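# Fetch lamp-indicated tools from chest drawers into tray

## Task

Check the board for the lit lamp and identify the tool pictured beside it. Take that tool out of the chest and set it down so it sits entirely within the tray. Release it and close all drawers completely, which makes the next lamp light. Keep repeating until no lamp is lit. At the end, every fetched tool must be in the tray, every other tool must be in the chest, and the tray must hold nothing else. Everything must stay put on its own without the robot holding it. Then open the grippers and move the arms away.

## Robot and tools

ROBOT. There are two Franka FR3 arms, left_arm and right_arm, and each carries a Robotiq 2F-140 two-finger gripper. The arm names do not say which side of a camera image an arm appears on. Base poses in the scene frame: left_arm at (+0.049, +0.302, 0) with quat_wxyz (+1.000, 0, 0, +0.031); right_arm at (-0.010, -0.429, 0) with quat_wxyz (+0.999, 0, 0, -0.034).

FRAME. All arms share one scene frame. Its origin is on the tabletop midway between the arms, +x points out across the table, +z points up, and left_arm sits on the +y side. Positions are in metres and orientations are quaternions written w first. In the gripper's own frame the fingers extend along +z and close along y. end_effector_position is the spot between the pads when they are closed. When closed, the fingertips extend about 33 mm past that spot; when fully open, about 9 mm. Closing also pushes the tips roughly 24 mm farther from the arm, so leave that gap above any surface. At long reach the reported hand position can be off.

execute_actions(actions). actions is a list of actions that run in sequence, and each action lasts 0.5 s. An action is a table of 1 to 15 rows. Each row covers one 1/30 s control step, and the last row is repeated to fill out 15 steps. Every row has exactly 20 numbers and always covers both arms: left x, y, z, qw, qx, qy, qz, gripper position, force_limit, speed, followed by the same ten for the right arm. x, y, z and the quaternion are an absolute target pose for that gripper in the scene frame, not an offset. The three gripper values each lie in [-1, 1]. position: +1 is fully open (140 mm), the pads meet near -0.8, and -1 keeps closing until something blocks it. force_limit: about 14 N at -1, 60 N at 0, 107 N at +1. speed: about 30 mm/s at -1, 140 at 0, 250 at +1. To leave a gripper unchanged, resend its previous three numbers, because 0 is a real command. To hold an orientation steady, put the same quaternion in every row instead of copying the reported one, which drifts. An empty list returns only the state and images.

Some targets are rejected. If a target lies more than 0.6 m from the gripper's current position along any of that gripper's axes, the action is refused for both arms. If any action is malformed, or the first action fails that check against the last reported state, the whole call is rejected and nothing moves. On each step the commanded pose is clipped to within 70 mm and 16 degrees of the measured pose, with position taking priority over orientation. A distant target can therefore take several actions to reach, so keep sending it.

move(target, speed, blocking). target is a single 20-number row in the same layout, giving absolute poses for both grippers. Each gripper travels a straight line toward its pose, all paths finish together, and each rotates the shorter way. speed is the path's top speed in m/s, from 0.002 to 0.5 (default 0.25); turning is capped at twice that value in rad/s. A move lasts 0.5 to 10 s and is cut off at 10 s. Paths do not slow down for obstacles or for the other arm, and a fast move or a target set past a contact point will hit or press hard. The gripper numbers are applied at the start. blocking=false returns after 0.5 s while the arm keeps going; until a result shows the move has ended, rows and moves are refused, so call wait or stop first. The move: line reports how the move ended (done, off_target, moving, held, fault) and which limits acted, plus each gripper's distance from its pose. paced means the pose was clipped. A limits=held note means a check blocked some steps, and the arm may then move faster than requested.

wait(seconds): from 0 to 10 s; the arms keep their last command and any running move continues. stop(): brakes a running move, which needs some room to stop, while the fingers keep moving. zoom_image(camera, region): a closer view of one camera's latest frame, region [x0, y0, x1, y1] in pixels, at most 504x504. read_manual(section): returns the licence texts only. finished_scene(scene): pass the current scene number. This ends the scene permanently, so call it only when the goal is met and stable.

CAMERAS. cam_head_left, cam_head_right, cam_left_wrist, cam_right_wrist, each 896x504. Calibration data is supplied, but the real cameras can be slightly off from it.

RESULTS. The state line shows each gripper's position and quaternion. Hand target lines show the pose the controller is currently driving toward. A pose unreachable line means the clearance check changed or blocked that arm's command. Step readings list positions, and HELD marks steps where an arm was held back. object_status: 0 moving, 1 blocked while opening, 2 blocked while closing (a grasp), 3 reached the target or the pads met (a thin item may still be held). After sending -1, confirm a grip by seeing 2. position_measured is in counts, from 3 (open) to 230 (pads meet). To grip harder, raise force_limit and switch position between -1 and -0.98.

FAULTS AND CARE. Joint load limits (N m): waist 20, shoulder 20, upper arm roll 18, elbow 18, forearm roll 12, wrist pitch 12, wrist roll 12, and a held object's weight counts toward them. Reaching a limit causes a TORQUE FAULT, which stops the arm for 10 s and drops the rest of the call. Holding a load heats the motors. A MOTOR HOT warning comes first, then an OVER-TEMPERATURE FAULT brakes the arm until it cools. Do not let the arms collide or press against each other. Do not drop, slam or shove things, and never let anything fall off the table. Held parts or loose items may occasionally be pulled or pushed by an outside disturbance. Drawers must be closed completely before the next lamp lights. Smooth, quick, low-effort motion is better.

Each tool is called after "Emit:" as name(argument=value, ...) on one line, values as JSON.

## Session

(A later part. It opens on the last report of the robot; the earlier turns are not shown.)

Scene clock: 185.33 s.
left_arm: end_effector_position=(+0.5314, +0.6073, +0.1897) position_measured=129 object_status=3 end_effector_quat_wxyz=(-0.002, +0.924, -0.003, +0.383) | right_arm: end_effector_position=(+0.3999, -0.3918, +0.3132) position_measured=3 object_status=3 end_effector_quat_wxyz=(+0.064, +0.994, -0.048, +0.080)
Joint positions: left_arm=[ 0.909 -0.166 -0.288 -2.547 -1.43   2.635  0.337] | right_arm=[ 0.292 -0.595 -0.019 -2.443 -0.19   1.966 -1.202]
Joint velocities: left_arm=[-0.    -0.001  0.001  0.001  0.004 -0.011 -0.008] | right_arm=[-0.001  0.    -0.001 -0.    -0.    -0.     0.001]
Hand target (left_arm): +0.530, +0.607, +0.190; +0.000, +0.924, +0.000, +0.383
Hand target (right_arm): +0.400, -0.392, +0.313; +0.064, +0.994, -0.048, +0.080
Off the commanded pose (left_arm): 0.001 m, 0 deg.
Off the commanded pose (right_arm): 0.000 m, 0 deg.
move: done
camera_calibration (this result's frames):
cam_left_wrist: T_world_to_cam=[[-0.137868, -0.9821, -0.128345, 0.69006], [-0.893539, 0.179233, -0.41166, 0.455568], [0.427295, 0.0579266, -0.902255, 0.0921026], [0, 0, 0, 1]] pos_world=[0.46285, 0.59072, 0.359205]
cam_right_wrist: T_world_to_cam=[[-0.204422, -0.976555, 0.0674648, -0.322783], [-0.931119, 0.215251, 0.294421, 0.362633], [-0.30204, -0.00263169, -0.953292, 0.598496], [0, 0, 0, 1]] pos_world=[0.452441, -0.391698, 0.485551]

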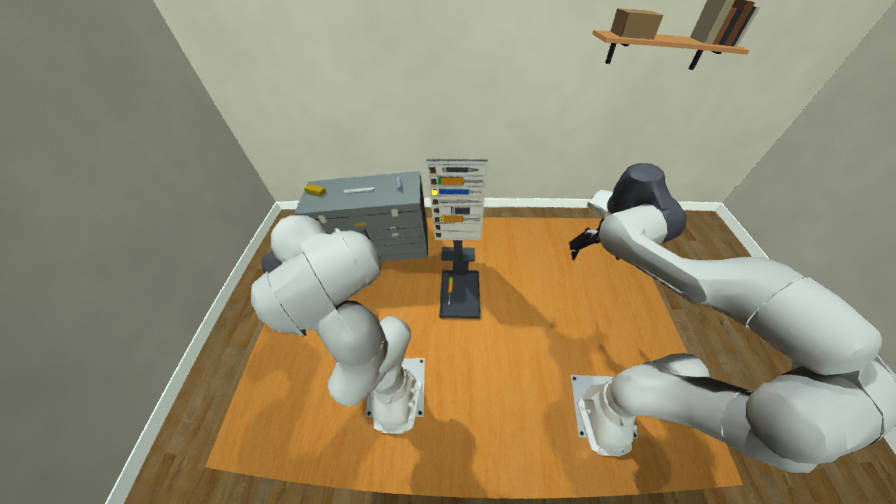

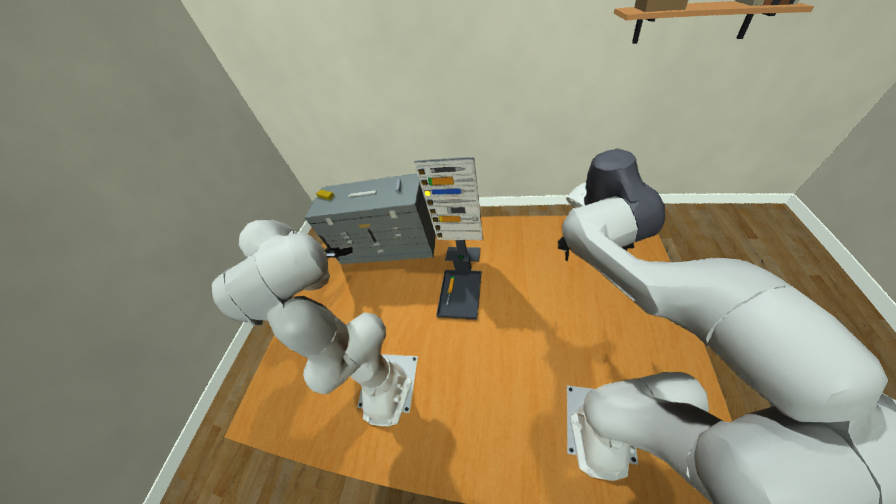

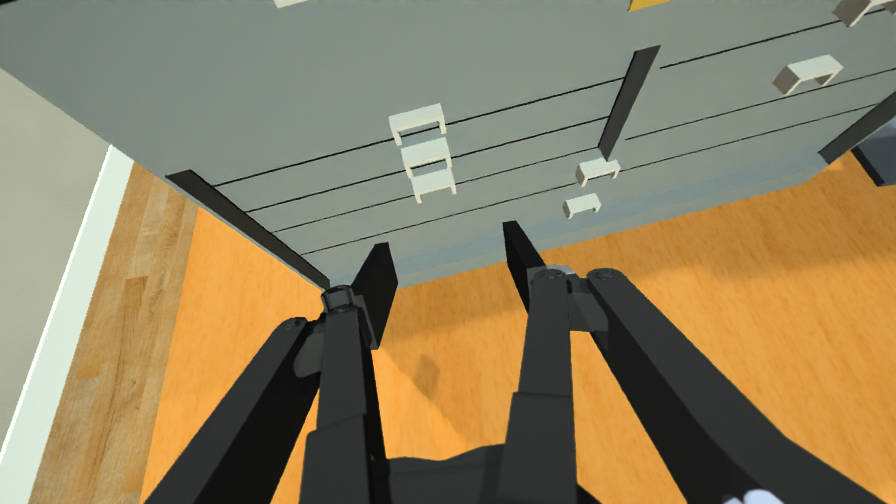

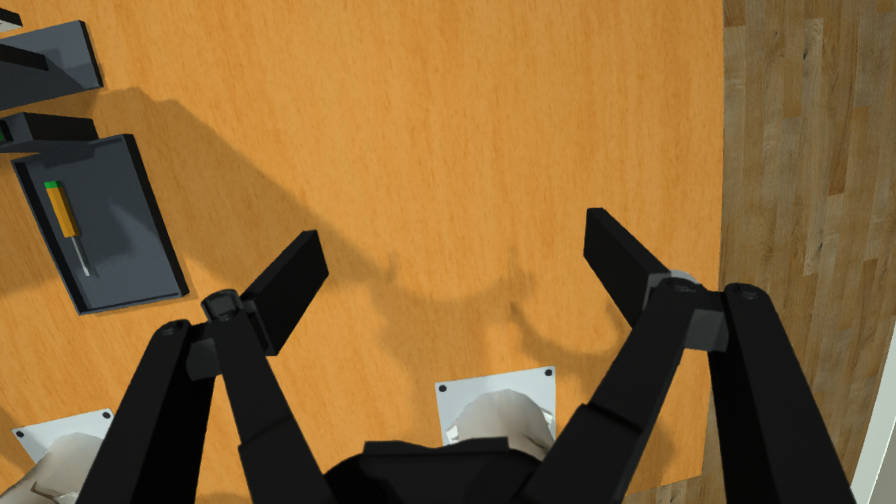

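Emit:
move(target=[0.55,0.486,0.175,0,0.966,0,0.259,0,0,0,0.4,-0.392,0.313,0.064,0.994,-0.048,0.08,1,0,0], speed=0.15)

Emit:
move(target=[0.605,0.486,0.137,0,0.966,0,0.259,0,0,0,0.4,-0.392,0.313,0.064,0.994,-0.048,0.08,1,0,0], speed=0.08)

Emit:
move(target=[0.605,0.486,0.137,0,0.966,0,0.259,-1,0,0,0.4,-0.392,0.313,0.064,0.994,-0.048,0.08,1,0,0])

Emit:
move(target=[0.472,0.478,0.137,0,0.966,0,0.259,-1,0,0,0.4,-0.392,0.313,0.064,0.994,-0.048,0.08,1,0,0], speed=0.1)

Emit:
move(target=[0.472,0.478,0.137,0,0.966,0,0.259,0,0,0,0.4,-0.392,0.313,0.064,0.994,-0.048,0.08,1,0,0])

Emit:
move(target=[0.42,0.478,0.16,0,0.966,0,0.259,0,0,0,0.4,-0.392,0.313,0.064,0.994,-0.048,0.08,1,0,0], speed=0.1)

Emit:
move(target=[0.44,0.478,0.33,0,1,0,0,-0.3,0,0,0.4,-0.392,0.313,0.064,0.994,-0.048,0.08,1,0,0], speed=0.15)

Scene clock: 188.27 s.
left_arm: end_effector_position=(+0.5504, +0.4872, +0.1752) position_measured=129 object_status=3 end_effector_quat_wxyz=(-0.004, +0.964, -0.006, +0.264) | right_arm: end_effector_position=(+0.3999, -0.3918, +0.3132) position_measured=3 object_status=3 end_effector_quat_wxyz=(+0.064, +0.994, -0.048, +0.080)
Joint positions: left_arm=[ 0.97  -0.303 -0.684 -2.628 -1.03   2.734 -0.34 ] | right_arm=[ 0.292 -0.595 -0.019 -2.443 -0.19   1.966 -1.202]
Joint velocities: left_arm=[ 0.004 -0.001 -0.004  0.001  0.005 -0.004 -0.035] | right_arm=[-0.    -0.001  0.001  0.     0.     0.     0.   ]
Hand target (left_arm): +0.551, +0.487, +0.176; -0.002, +0.965, -0.001, +0.264
Hand target (right_arm): +0.400, -0.392, +0.313; +0.064, +0.994, -0.048, +0.080
Off the commanded pose (left_arm): 0.001 m, 1 deg.
Off the commanded pose (right_arm): 0.000 m, 0 deg.
move: done
camera_calibration (this result's frames):
cam_left_wrist: T_world_to_cam=[[-0.171123, -0.980611, -0.0954908, 0.584629], [-0.966894, 0.185765, -0.174948, 0.483794], [0.189295, 0.062392, -0.979936, 0.220284], [0, 0, 0, 1]] pos_world=[0.526122, 0.469678, 0.356329]
cam_right_wrist: T_world_to_cam=[[-0.204422, -0.976555, 0.0674648, -0.322783], [-0.931119, 0.215251, 0.294421, 0.362633], [-0.30204, -0.00263171, -0.953292, 0.598496], [0, 0, 0, 1]] pos_world=[0.452441, -0.391698, 0.485551]

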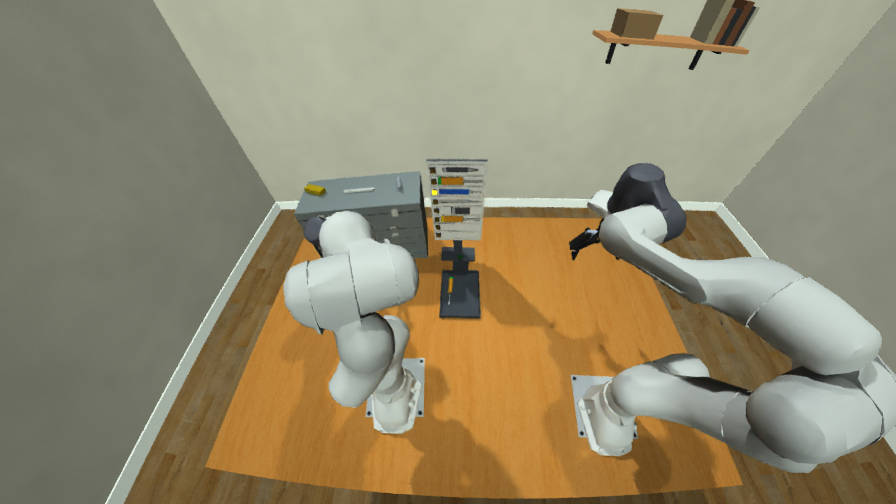

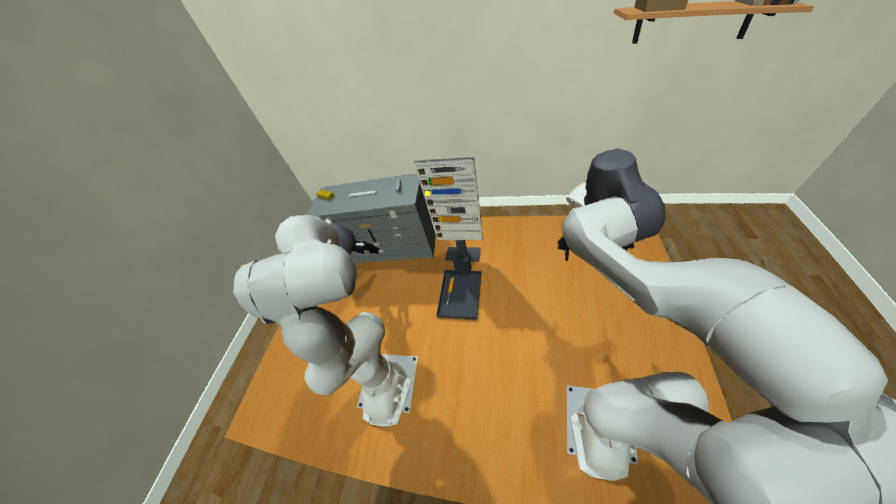

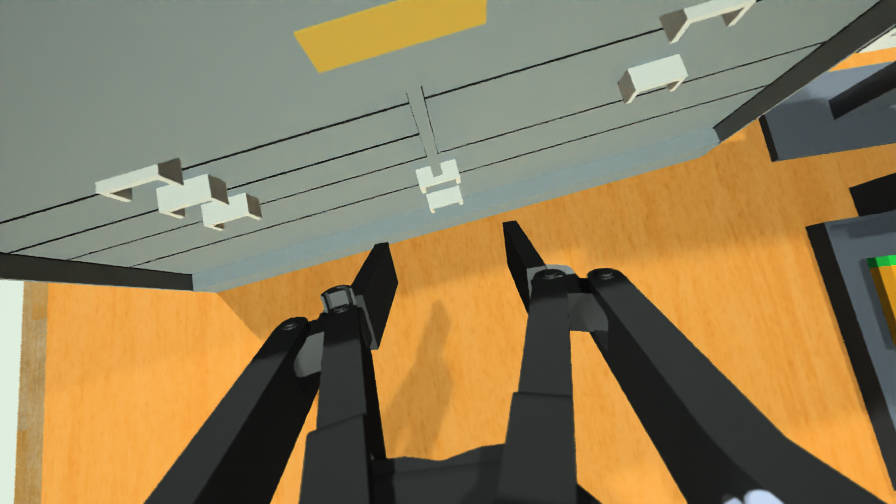

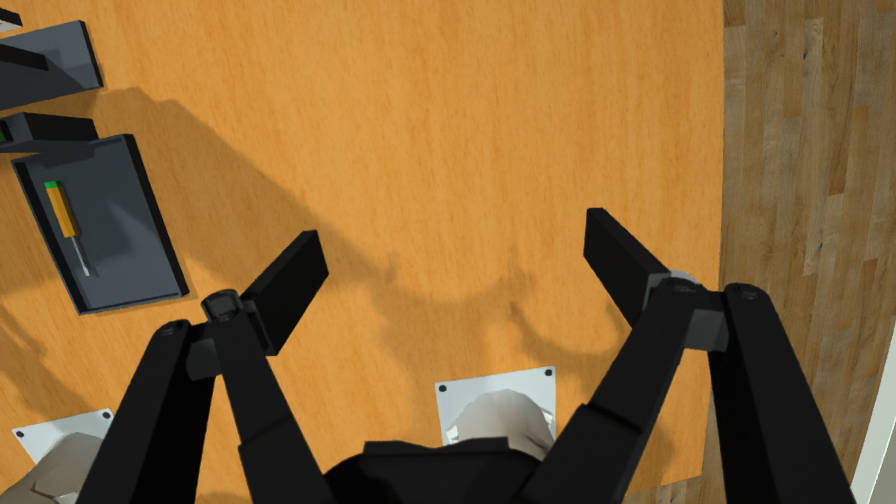

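Scene clock: 189.57 s.
left_arm: end_effector_position=(+0.6021, +0.4817, +0.1337) position_measured=129 object_status=3 end_effector_quat_wxyz=(+0.004, +0.966, -0.010, +0.257) | right_arm: end_effector_position=(+0.3999, -0.3918, +0.3132) position_measured=3 object_status=3 end_effector_quat_wxyz=(+0.064, +0.994, -0.048, +0.080)
Joint positions: left_arm=[ 0.992 -0.014 -0.768 -2.512 -0.86   2.927 -0.459] | right_arm=[ 0.292 -0.595 -0.019 -2.443 -0.19   1.966 -1.202]
Joint velocities: left_arm=[-0.001  0.003  0.001  0.001  0.042  0.011 -0.077] | right_arm=[-0.    -0.001 -0.    -0.002  0.001 -0.001  0.002]
Hand target (left_arm): +0.606, +0.485, +0.138; +0.000, +0.965, -0.001, +0.260
Hand target (right_arm): +0.400, -0.392, +0.313; +0.064, +0.994, -0.048, +0.080
Off the commanded pose (left_arm): 0.006 m, 1 deg.
Off the commanded pose (right_arm): 0.000 m, 0 deg.
move: off_target (left_arm)
camera_calibration (this result's frames):
cam_left_wrist: T_world_to_cam=[[-0.183243, -0.97985, -0.0794772, 0.588979], [-0.967549, 0.194069, -0.16182, 0.522227], [0.173983, 0.0472457, -0.983615, 0.187182], [0, 0, 0, 1]] pos_world=[0.58064, 0.46692, 0.315432]
cam_right_wrist: T_world_to_cam=[[-0.204422, -0.976555, 0.0674649, -0.322783], [-0.931119, 0.215251, 0.294421, 0.362633], [-0.30204, -0.00263176, -0.953291, 0.598496], [0, 0, 0, 1]] pos_world=[0.452441, -0.391698, 0.485551]

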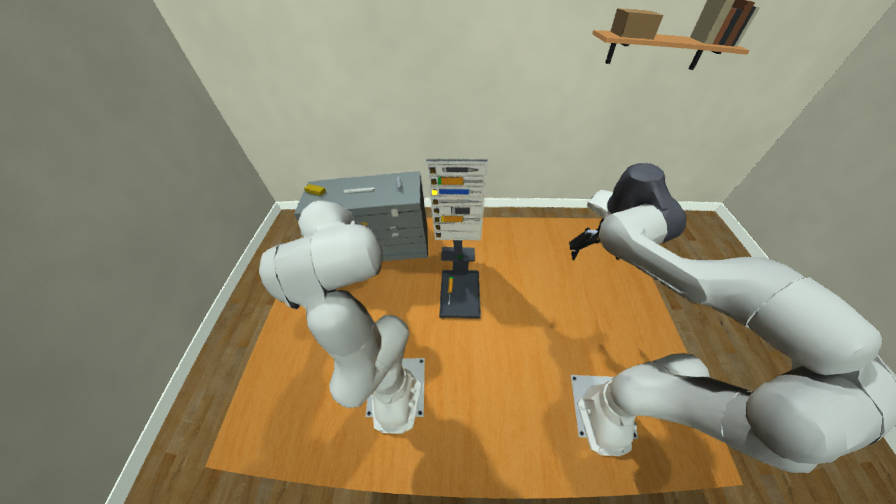

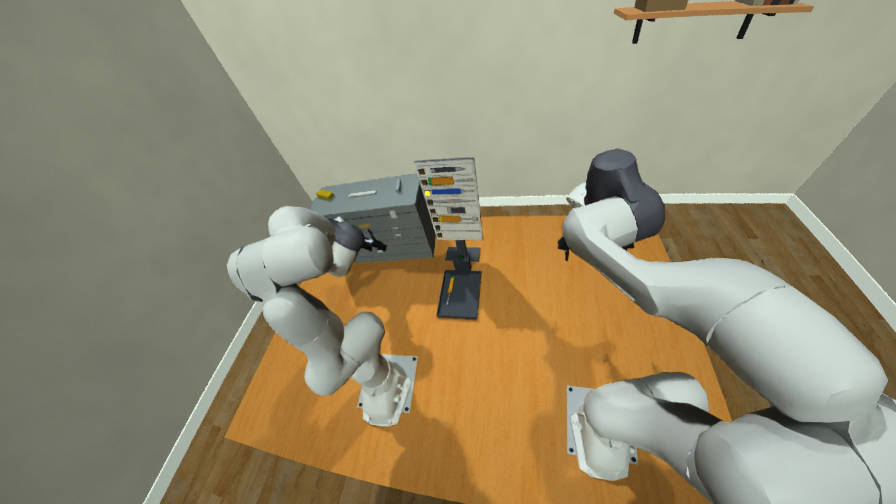

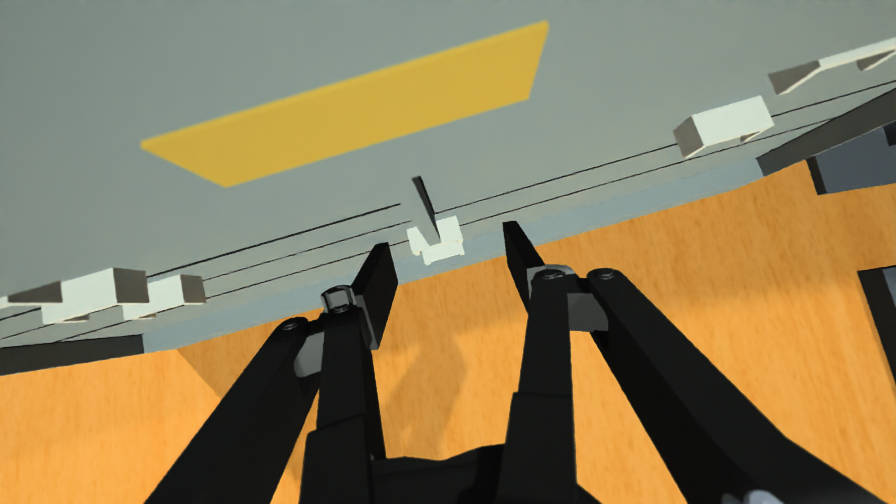

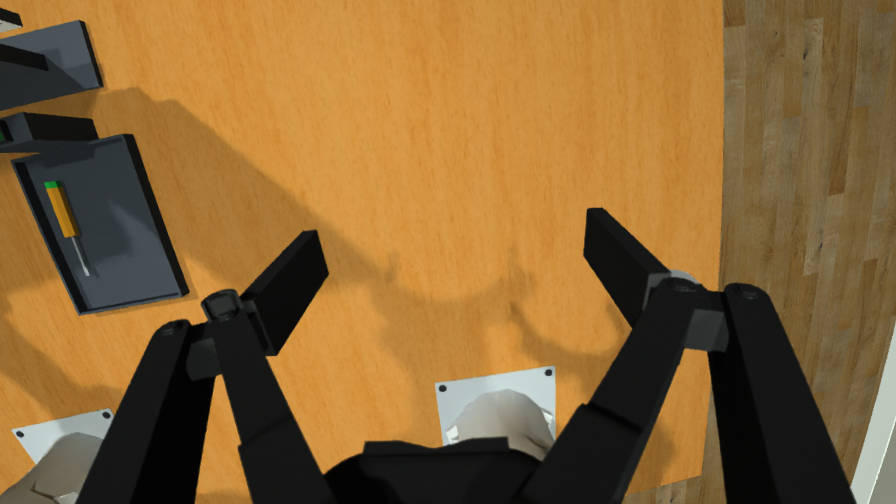

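Scene clock: 190.27 s.
left_arm: end_effector_position=(+0.6017, +0.4860, +0.1346) position_measured=193 object_status=2 end_effector_quat_wxyz=(+0.002, +0.966, -0.003, +0.257) | right_arm: end_effector_position=(+0.3999, -0.3918, +0.3132) position_measured=3 object_status=3 end_effector_quat_wxyz=(+0.064, +0.994, -0.048, +0.080)
Joint positions: left_arm=[ 0.995 -0.015 -0.765 -2.512 -0.849  2.932 -0.477] | right_arm=[ 0.292 -0.595 -0.019 -2.443 -0.19   1.966 -1.202]
Joint velocities: left_arm=[ 0.001 -0.    -0.001 -0.     0.01   0.    -0.019] | right_arm=[-0.001 -0.001 -0.001  0.     0.001 -0.    -0.002]
Hand target (left_arm): +0.605, +0.486, +0.137; +0.000, +0.966, -0.000, +0.259
Hand target (right_arm): +0.400, -0.392, +0.313; +0.064, +0.994, -0.048, +0.080
Off the commanded pose (left_arm): 0.004 m, 1 deg.
Off the commanded pose (right_arm): 0.000 m, 0 deg.
move: off_target (left_arm)
camera_calibration (this result's frames):
cam_left_wrist: T_world_to_cam=[[-0.169377, -0.982231, -0.0808335, 0.586186], [-0.970182, 0.180602, -0.161648, 0.529247], [0.173374, 0.0510437, -0.983532, 0.186418], [0, 0, 0, 1]] pos_world=[0.580432, 0.470671, 0.316283]
cam_right_wrist: T_world_to_cam=[[-0.204422, -0.976555, 0.0674648, -0.322783], [-0.931119, 0.215251, 0.294421, 0.362633], [-0.30204, -0.00263169, -0.953292, 0.598496], [0, 0, 0, 1]] pos_world=[0.452441, -0.391698, 0.485551]

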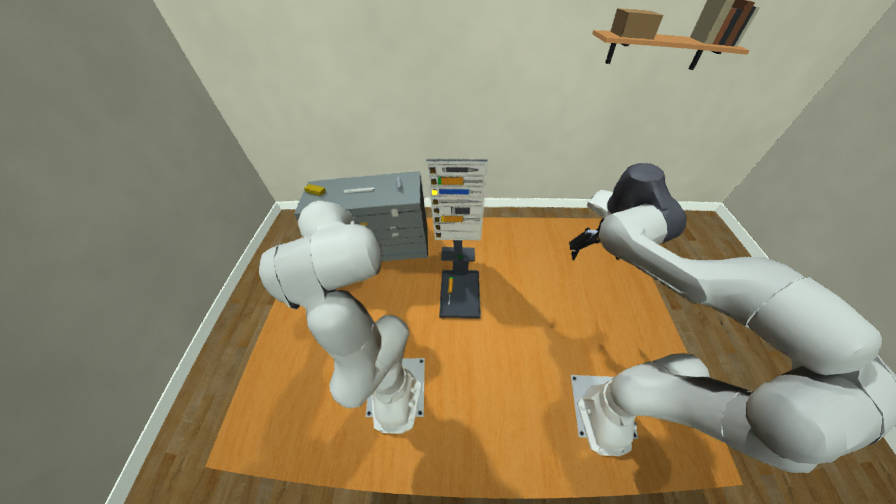

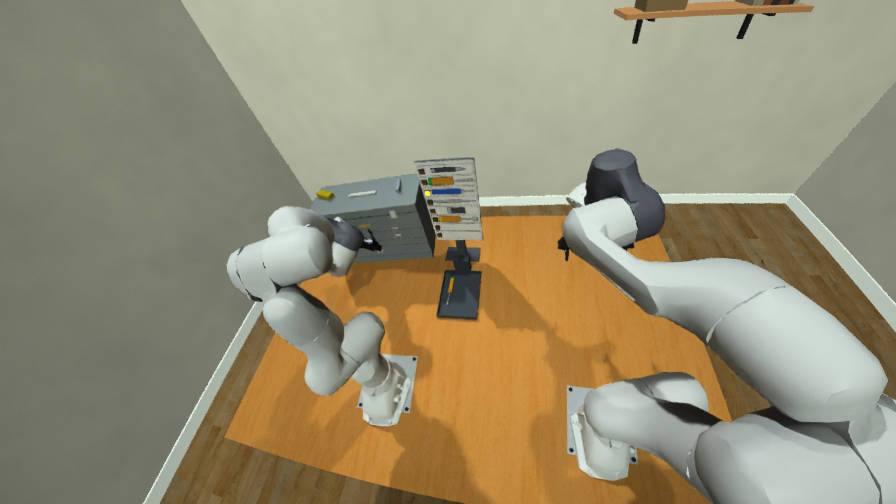

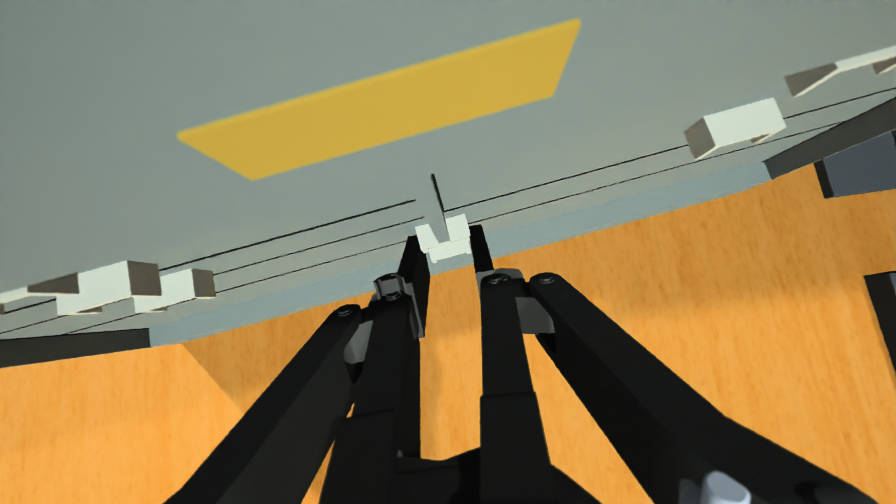

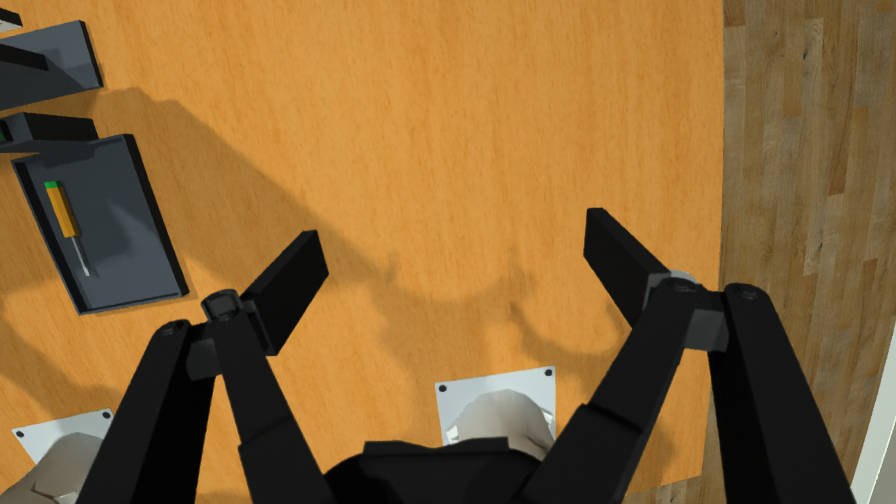

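Scene clock: 192.00 s.
left_arm: end_effector_position=(+0.4717, +0.4752, +0.1336) position_measured=193 object_status=2 end_effector_quat_wxyz=(+0.005, +0.967, +0.001, +0.254) | right_arm: end_effector_position=(+0.3999, -0.3918, +0.3132) position_measured=3 object_status=3 end_effector_quat_wxyz=(+0.064, +0.994, -0.048, +0.080)
Joint positions: left_arm=[ 0.883 -0.423 -0.59  -2.832 -1.219  2.711 -0.152] | right_arm=[ 0.292 -0.595 -0.019 -2.443 -0.19   1.966 -1.202]
Joint velocities: left_arm=[-0.002 -0.002  0.008 -0.003 -0.004 -0.008  0.029] | right_arm=[ 0.001  0.001 -0.    -0.001  0.    -0.     0.   ]
Hand target (left_arm): +0.471, +0.480, +0.136; +0.000, +0.966, +0.001, +0.257
Hand target (right_arm): +0.400, -0.392, +0.313; +0.064, +0.994, -0.048, +0.080
Off the commanded pose (left_arm): 0.004 m, 1 deg.
Off the commanded pose (right_arm): 0.000 m, 0 deg.
move: off_target (left_arm)
camera_calibration (this result's frames):
cam_left_wrist: T_world_to_cam=[[-0.162378, -0.984181, -0.070862, 0.549695], [-0.972431, 0.171793, -0.157685, 0.409621], [0.167364, 0.0433039, -0.984944, 0.215249], [0, 0, 0, 1]] pos_world=[0.451562, 0.461308, 0.315552]
cam_right_wrist: T_world_to_cam=[[-0.204422, -0.976555, 0.0674649, -0.322783], [-0.931119, 0.215251, 0.294421, 0.362633], [-0.30204, -0.00263178, -0.953292, 0.598496], [0, 0, 0, 1]] pos_world=[0.452441, -0.391698, 0.485551]

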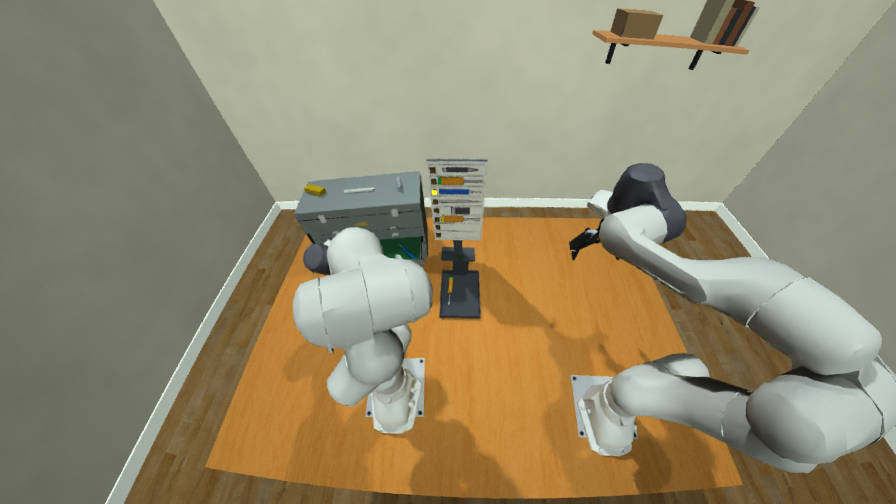

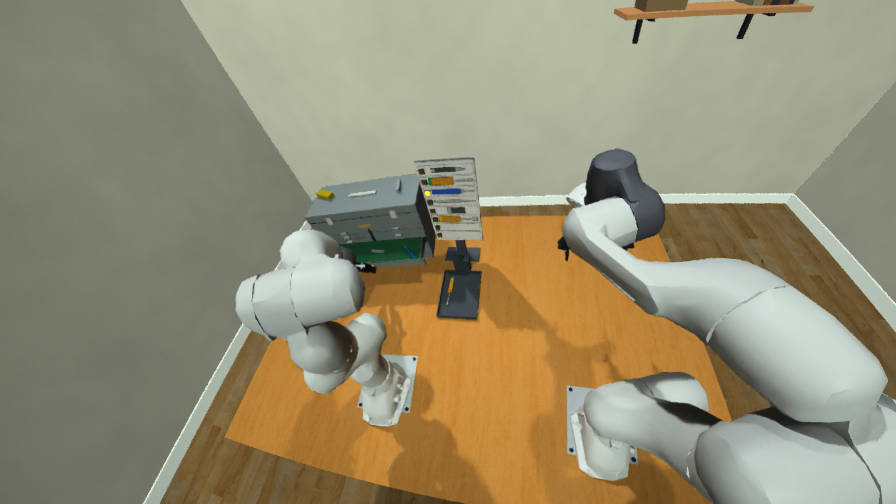

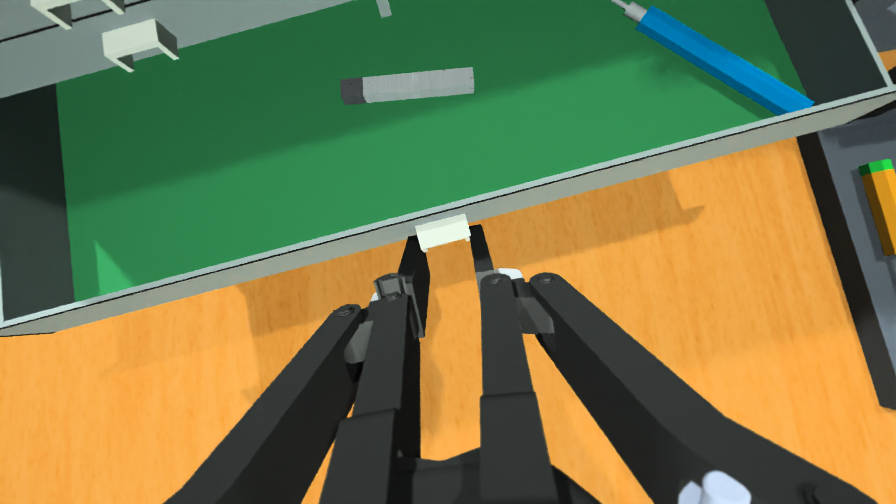

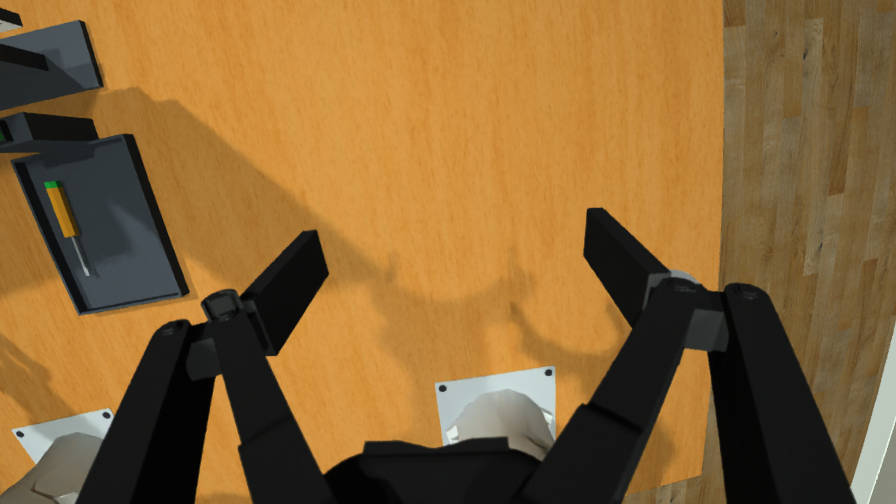

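Scene clock: 192.70 s.
left_arm: end_effector_position=(+0.4721, +0.4768, +0.1361) position_measured=129 object_status=3 end_effector_quat_wxyz=(+0.003, +0.966, +0.002, +0.257) | right_arm: end_effector_position=(+0.3999, -0.3918, +0.3132) position_measured=3 object_status=3 end_effector_quat_wxyz=(+0.064, +0.994, -0.048, +0.080)
Joint positions: left_arm=[ 0.883 -0.43  -0.588 -2.833 -1.227  2.711 -0.145] | right_arm=[ 0.292 -0.595 -0.019 -2.443 -0.19   1.966 -1.202]
Joint velocities: left_arm=[-0.001 -0.002  0.001 -0.001 -0.003 -0.001  0.01 ] | right_arm=[-0.001 -0.001 -0.001 -0.001  0.     0.     0.   ]
Hand target (left_arm): +0.472, +0.478, +0.137; +0.000, +0.966, +0.000, +0.259
Hand target (right_arm): +0.400, -0.392, +0.313; +0.064, +0.994, -0.048, +0.080
Off the commanded pose (left_arm): 0.001 m, 0 deg.
Off the commanded pose (right_arm): 0.000 m, 0 deg.
move: done
camera_calibration (this result's frames):
cam_left_wrist: T_world_to_cam=[[-0.160053, -0.984135, -0.0765619, 0.551211], [-0.971674, 0.170738, -0.163397, 0.411012], [0.173877, 0.0482409, -0.983585, 0.212012], [0, 0, 0, 1]] pos_world=[0.450729, 0.462062, 0.317892]
cam_right_wrist: T_world_to_cam=[[-0.204422, -0.976555, 0.0674648, -0.322783], [-0.931119, 0.215251, 0.294421, 0.362633], [-0.30204, -0.00263169, -0.953292, 0.598496], [0, 0, 0, 1]] pos_world=[0.452441, -0.391698, 0.485551]

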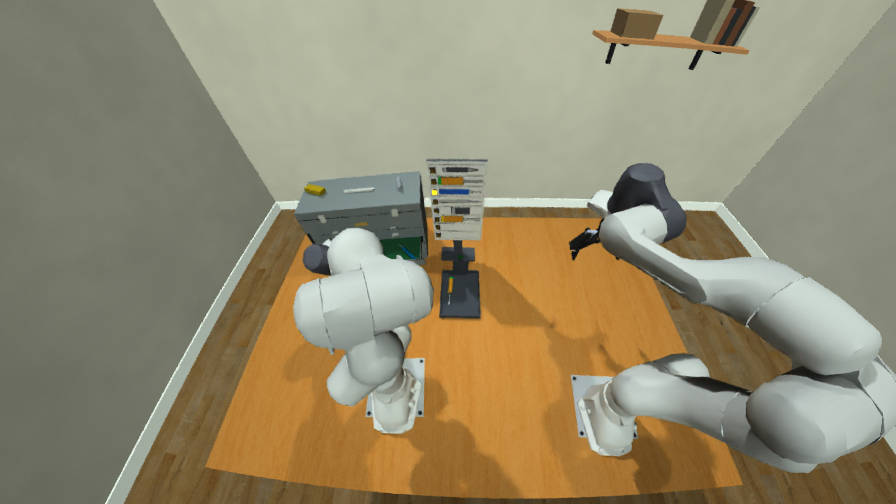

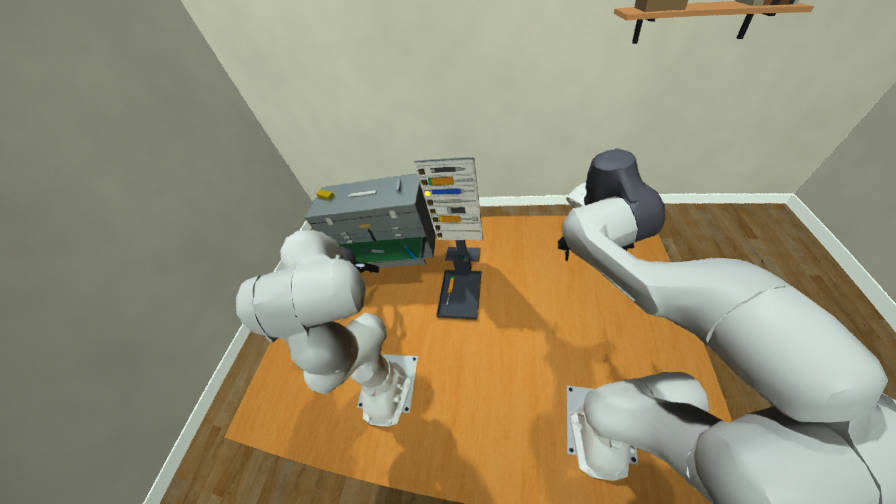

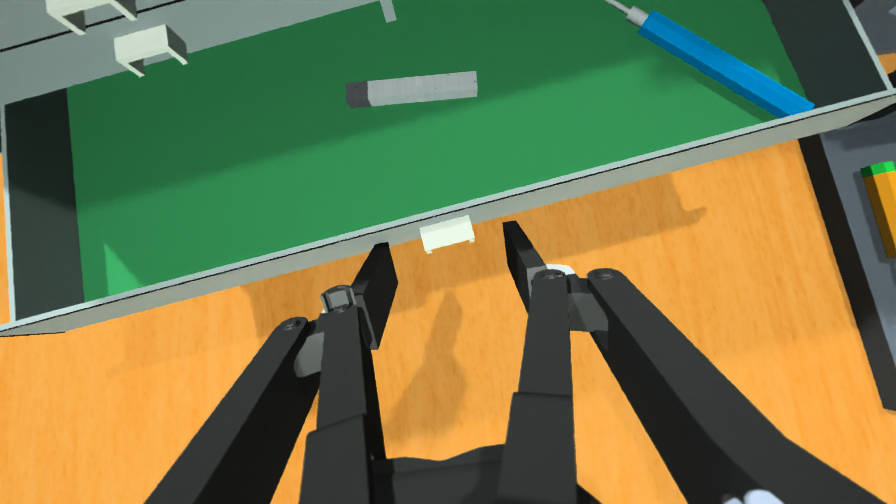

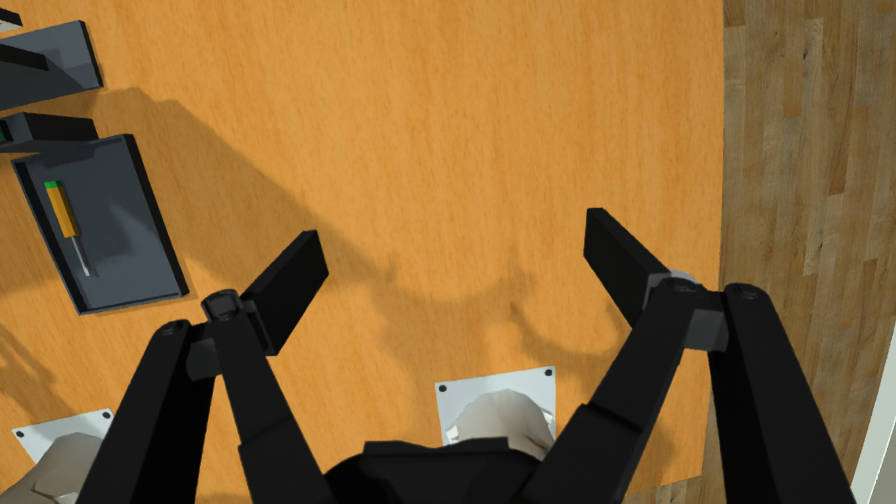

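Scene clock: 193.90 s.
left_arm: end_effector_position=(+0.4219, +0.4786, +0.1606) position_measured=129 object_status=3 end_effector_quat_wxyz=(-0.002, +0.965, -0.004, +0.261) | right_arm: end_effector_position=(+0.3999, -0.3918, +0.3132) position_measured=3 object_status=3 end_effector_quat_wxyz=(+0.064, +0.994, -0.048, +0.080)
Joint positions: left_arm=[ 0.883 -0.69  -0.487 -2.962 -1.125  2.541 -0.178] | right_arm=[ 0.292 -0.595 -0.019 -2.443 -0.19   1.966 -1.202]
Joint velocities: left_arm=[ 0.006 -0.001 -0.    -0.001  0.002 -0.015 -0.014] | right_arm=[-0.     0.    -0.    -0.     0.001 -0.001 -0.001]
Hand target (left_arm): +0.420, +0.478, +0.160; +0.000, +0.966, +0.000, +0.260
Hand target (right_arm): +0.400, -0.392, +0.313; +0.064, +0.994, -0.048, +0.080
Off the commanded pose (left_arm): 0.002 m, 1 deg.
Off the commanded pose (right_arm): 0.000 m, 0 deg.
move: done
camera_calibration (this result's frames):
cam_left_wrist: T_world_to_cam=[[-0.167383, -0.981848, -0.0892082, 0.550806], [-0.968855, 0.180565, -0.169457, 0.3611], [0.182489, 0.0580655, -0.981492, 0.236022], [0, 0, 0, 1]] pos_world=[0.398978, 0.461901, 0.341981]
cam_right_wrist: T_world_to_cam=[[-0.204422, -0.976555, 0.0674648, -0.322783], [-0.931119, 0.215251, 0.294421, 0.362633], [-0.30204, -0.00263172, -0.953292, 0.598496], [0, 0, 0, 1]] pos_world=[0.452441, -0.391697, 0.485551]

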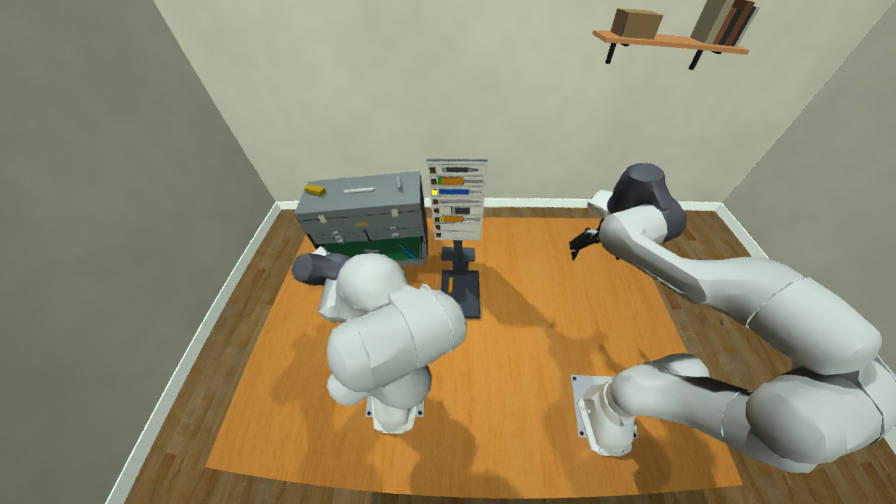

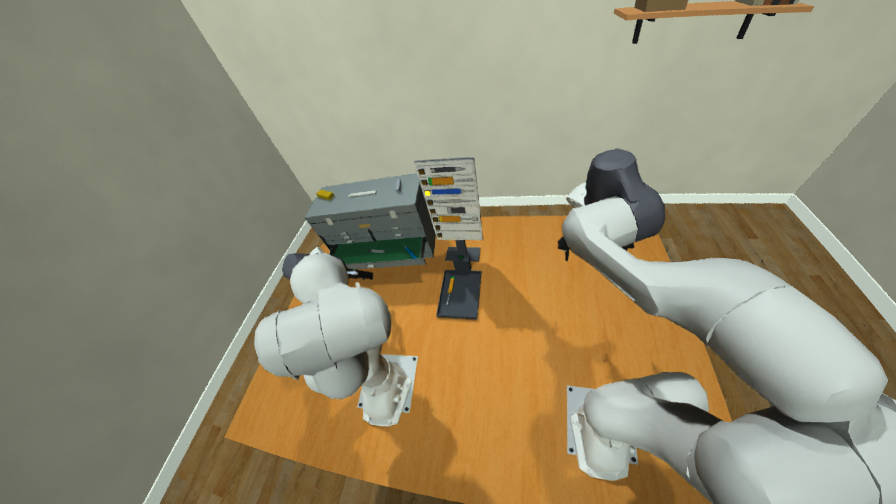

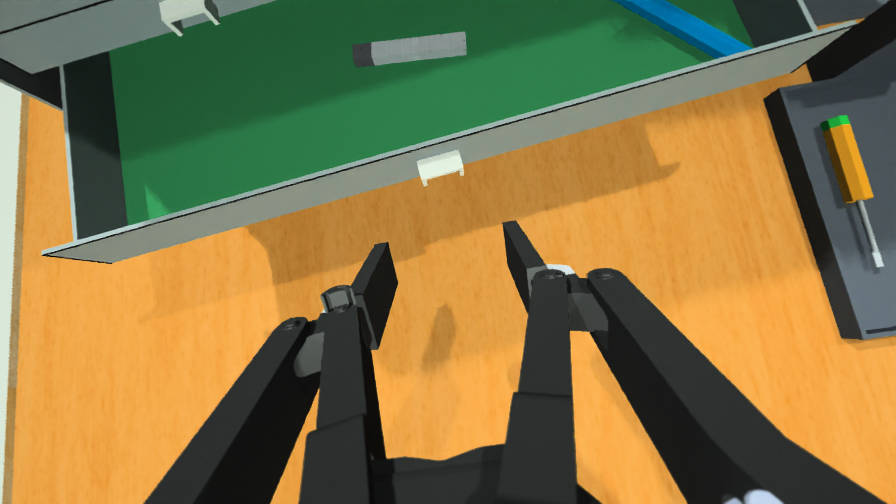

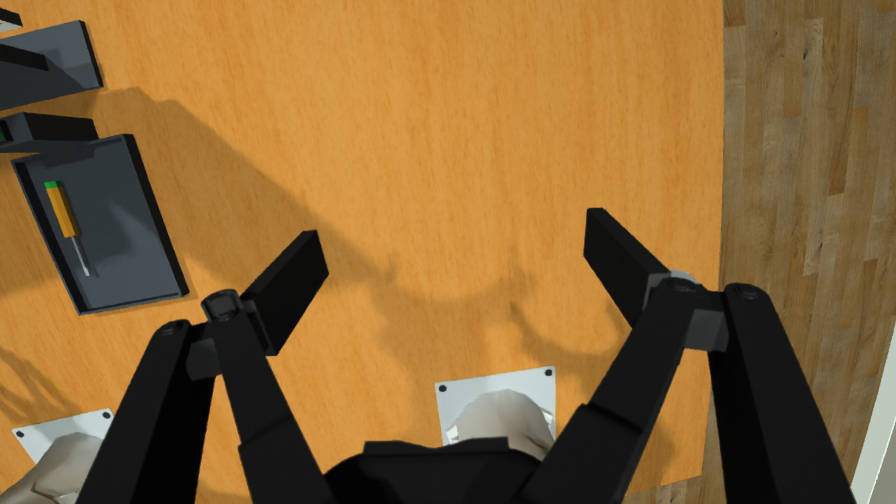

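Scene clock: 196.37 s.
left_arm: end_effector_position=(+0.4433, +0.4762, +0.3288) position_measured=167 object_status=3 end_effector_quat_wxyz=(-0.002, +1.000, -0.008, +0.004) | right_arm: end_effector_position=(+0.3999, -0.3918, +0.3132) position_measured=3 object_status=3 end_effector_quat_wxyz=(+0.064, +0.994, -0.048, +0.080)
Joint positions: left_arm=[ 1.317 -0.62  -0.755 -2.202 -0.418  1.719 -0.768] | right_arm=[ 0.292 -0.595 -0.019 -2.443 -0.19   1.966 -1.202]
Joint velocities: left_arm=[ 0.008 -0.001 -0.004  0.002  0.001 -0.013 -0.018] | right_arm=[-0.     0.001  0.     0.    -0.001  0.    -0.   ]
Hand target (left_arm): +0.442, +0.476, +0.329; -0.002, +1.000, -0.002, +0.002
Hand target (right_arm): +0.400, -0.392, +0.313; +0.064, +0.994, -0.048, +0.080
Off the commanded pose (left_arm): 0.004 m, 1 deg.
Off the commanded pose (right_arm): 0.000 m, 0 deg.
move: off_target (left_arm)
camera_calibration (this result's frames):
cam_left_wrist: T_world_to_cam=[[-0.197153, -0.980367, 0.00348494, 0.549074], [-0.923682, 0.186942, 0.334461, 0.221969], [-0.328546, 0.0627209, -0.942403, 0.608887], [0, 0, 0, 1]] pos_world=[0.513327, 0.458609, 0.497664]
cam_right_wrist: T_world_to_cam=[[-0.204422, -0.976555, 0.0674649, -0.322783], [-0.93112, 0.215251, 0.294421, 0.362633], [-0.30204, -0.00263191, -0.953292, 0.598496], [0, 0, 0, 1]] pos_world=[0.452441, -0.391697, 0.485551]

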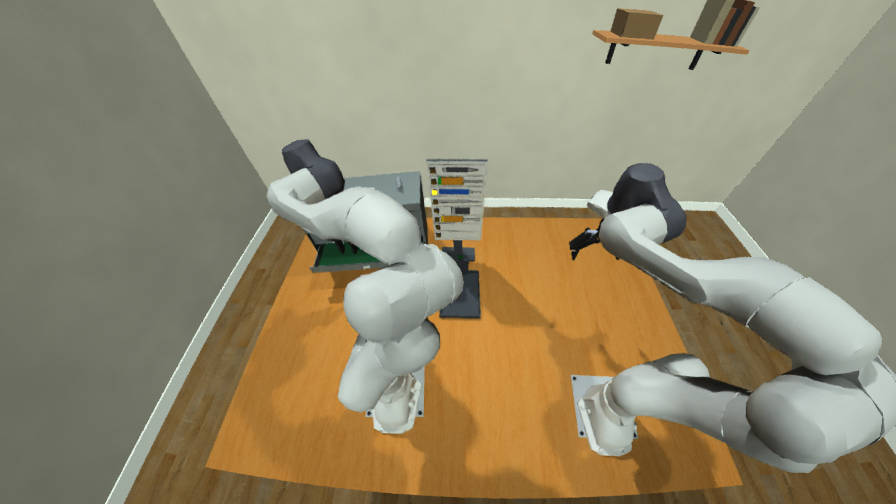

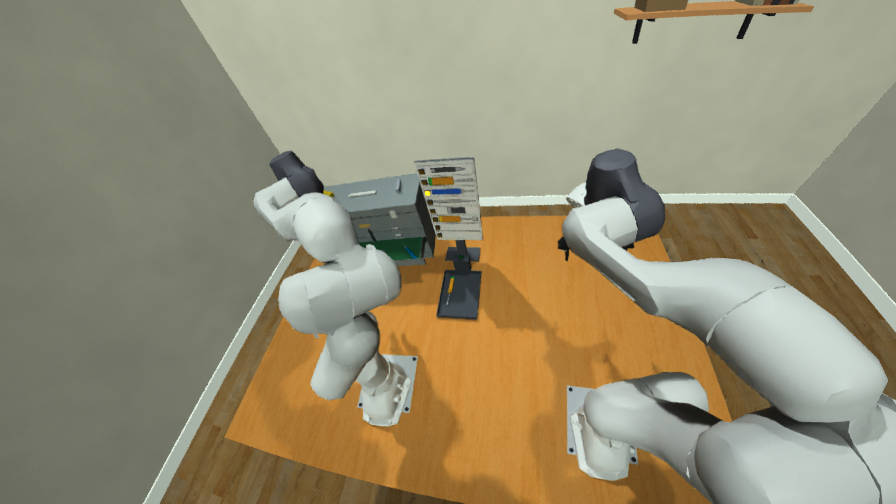

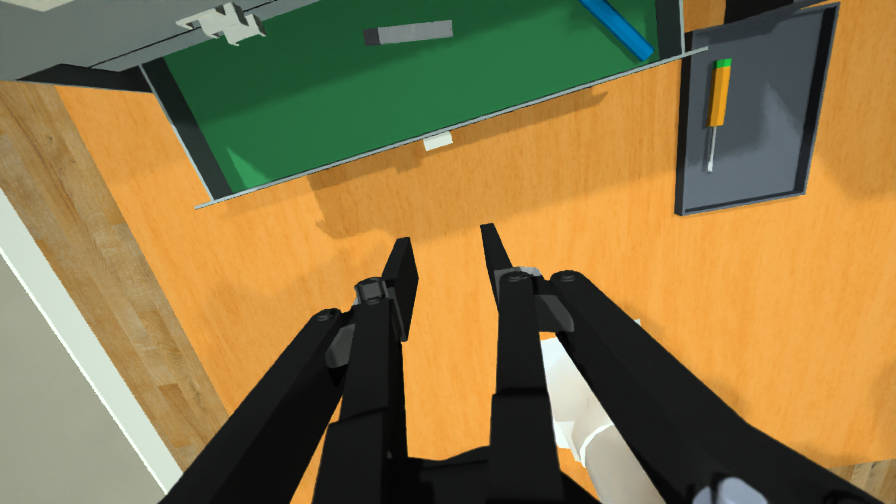

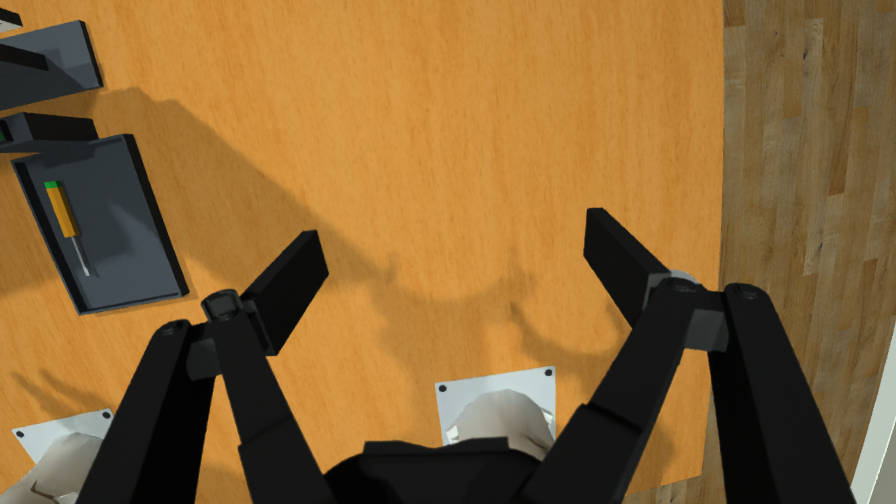

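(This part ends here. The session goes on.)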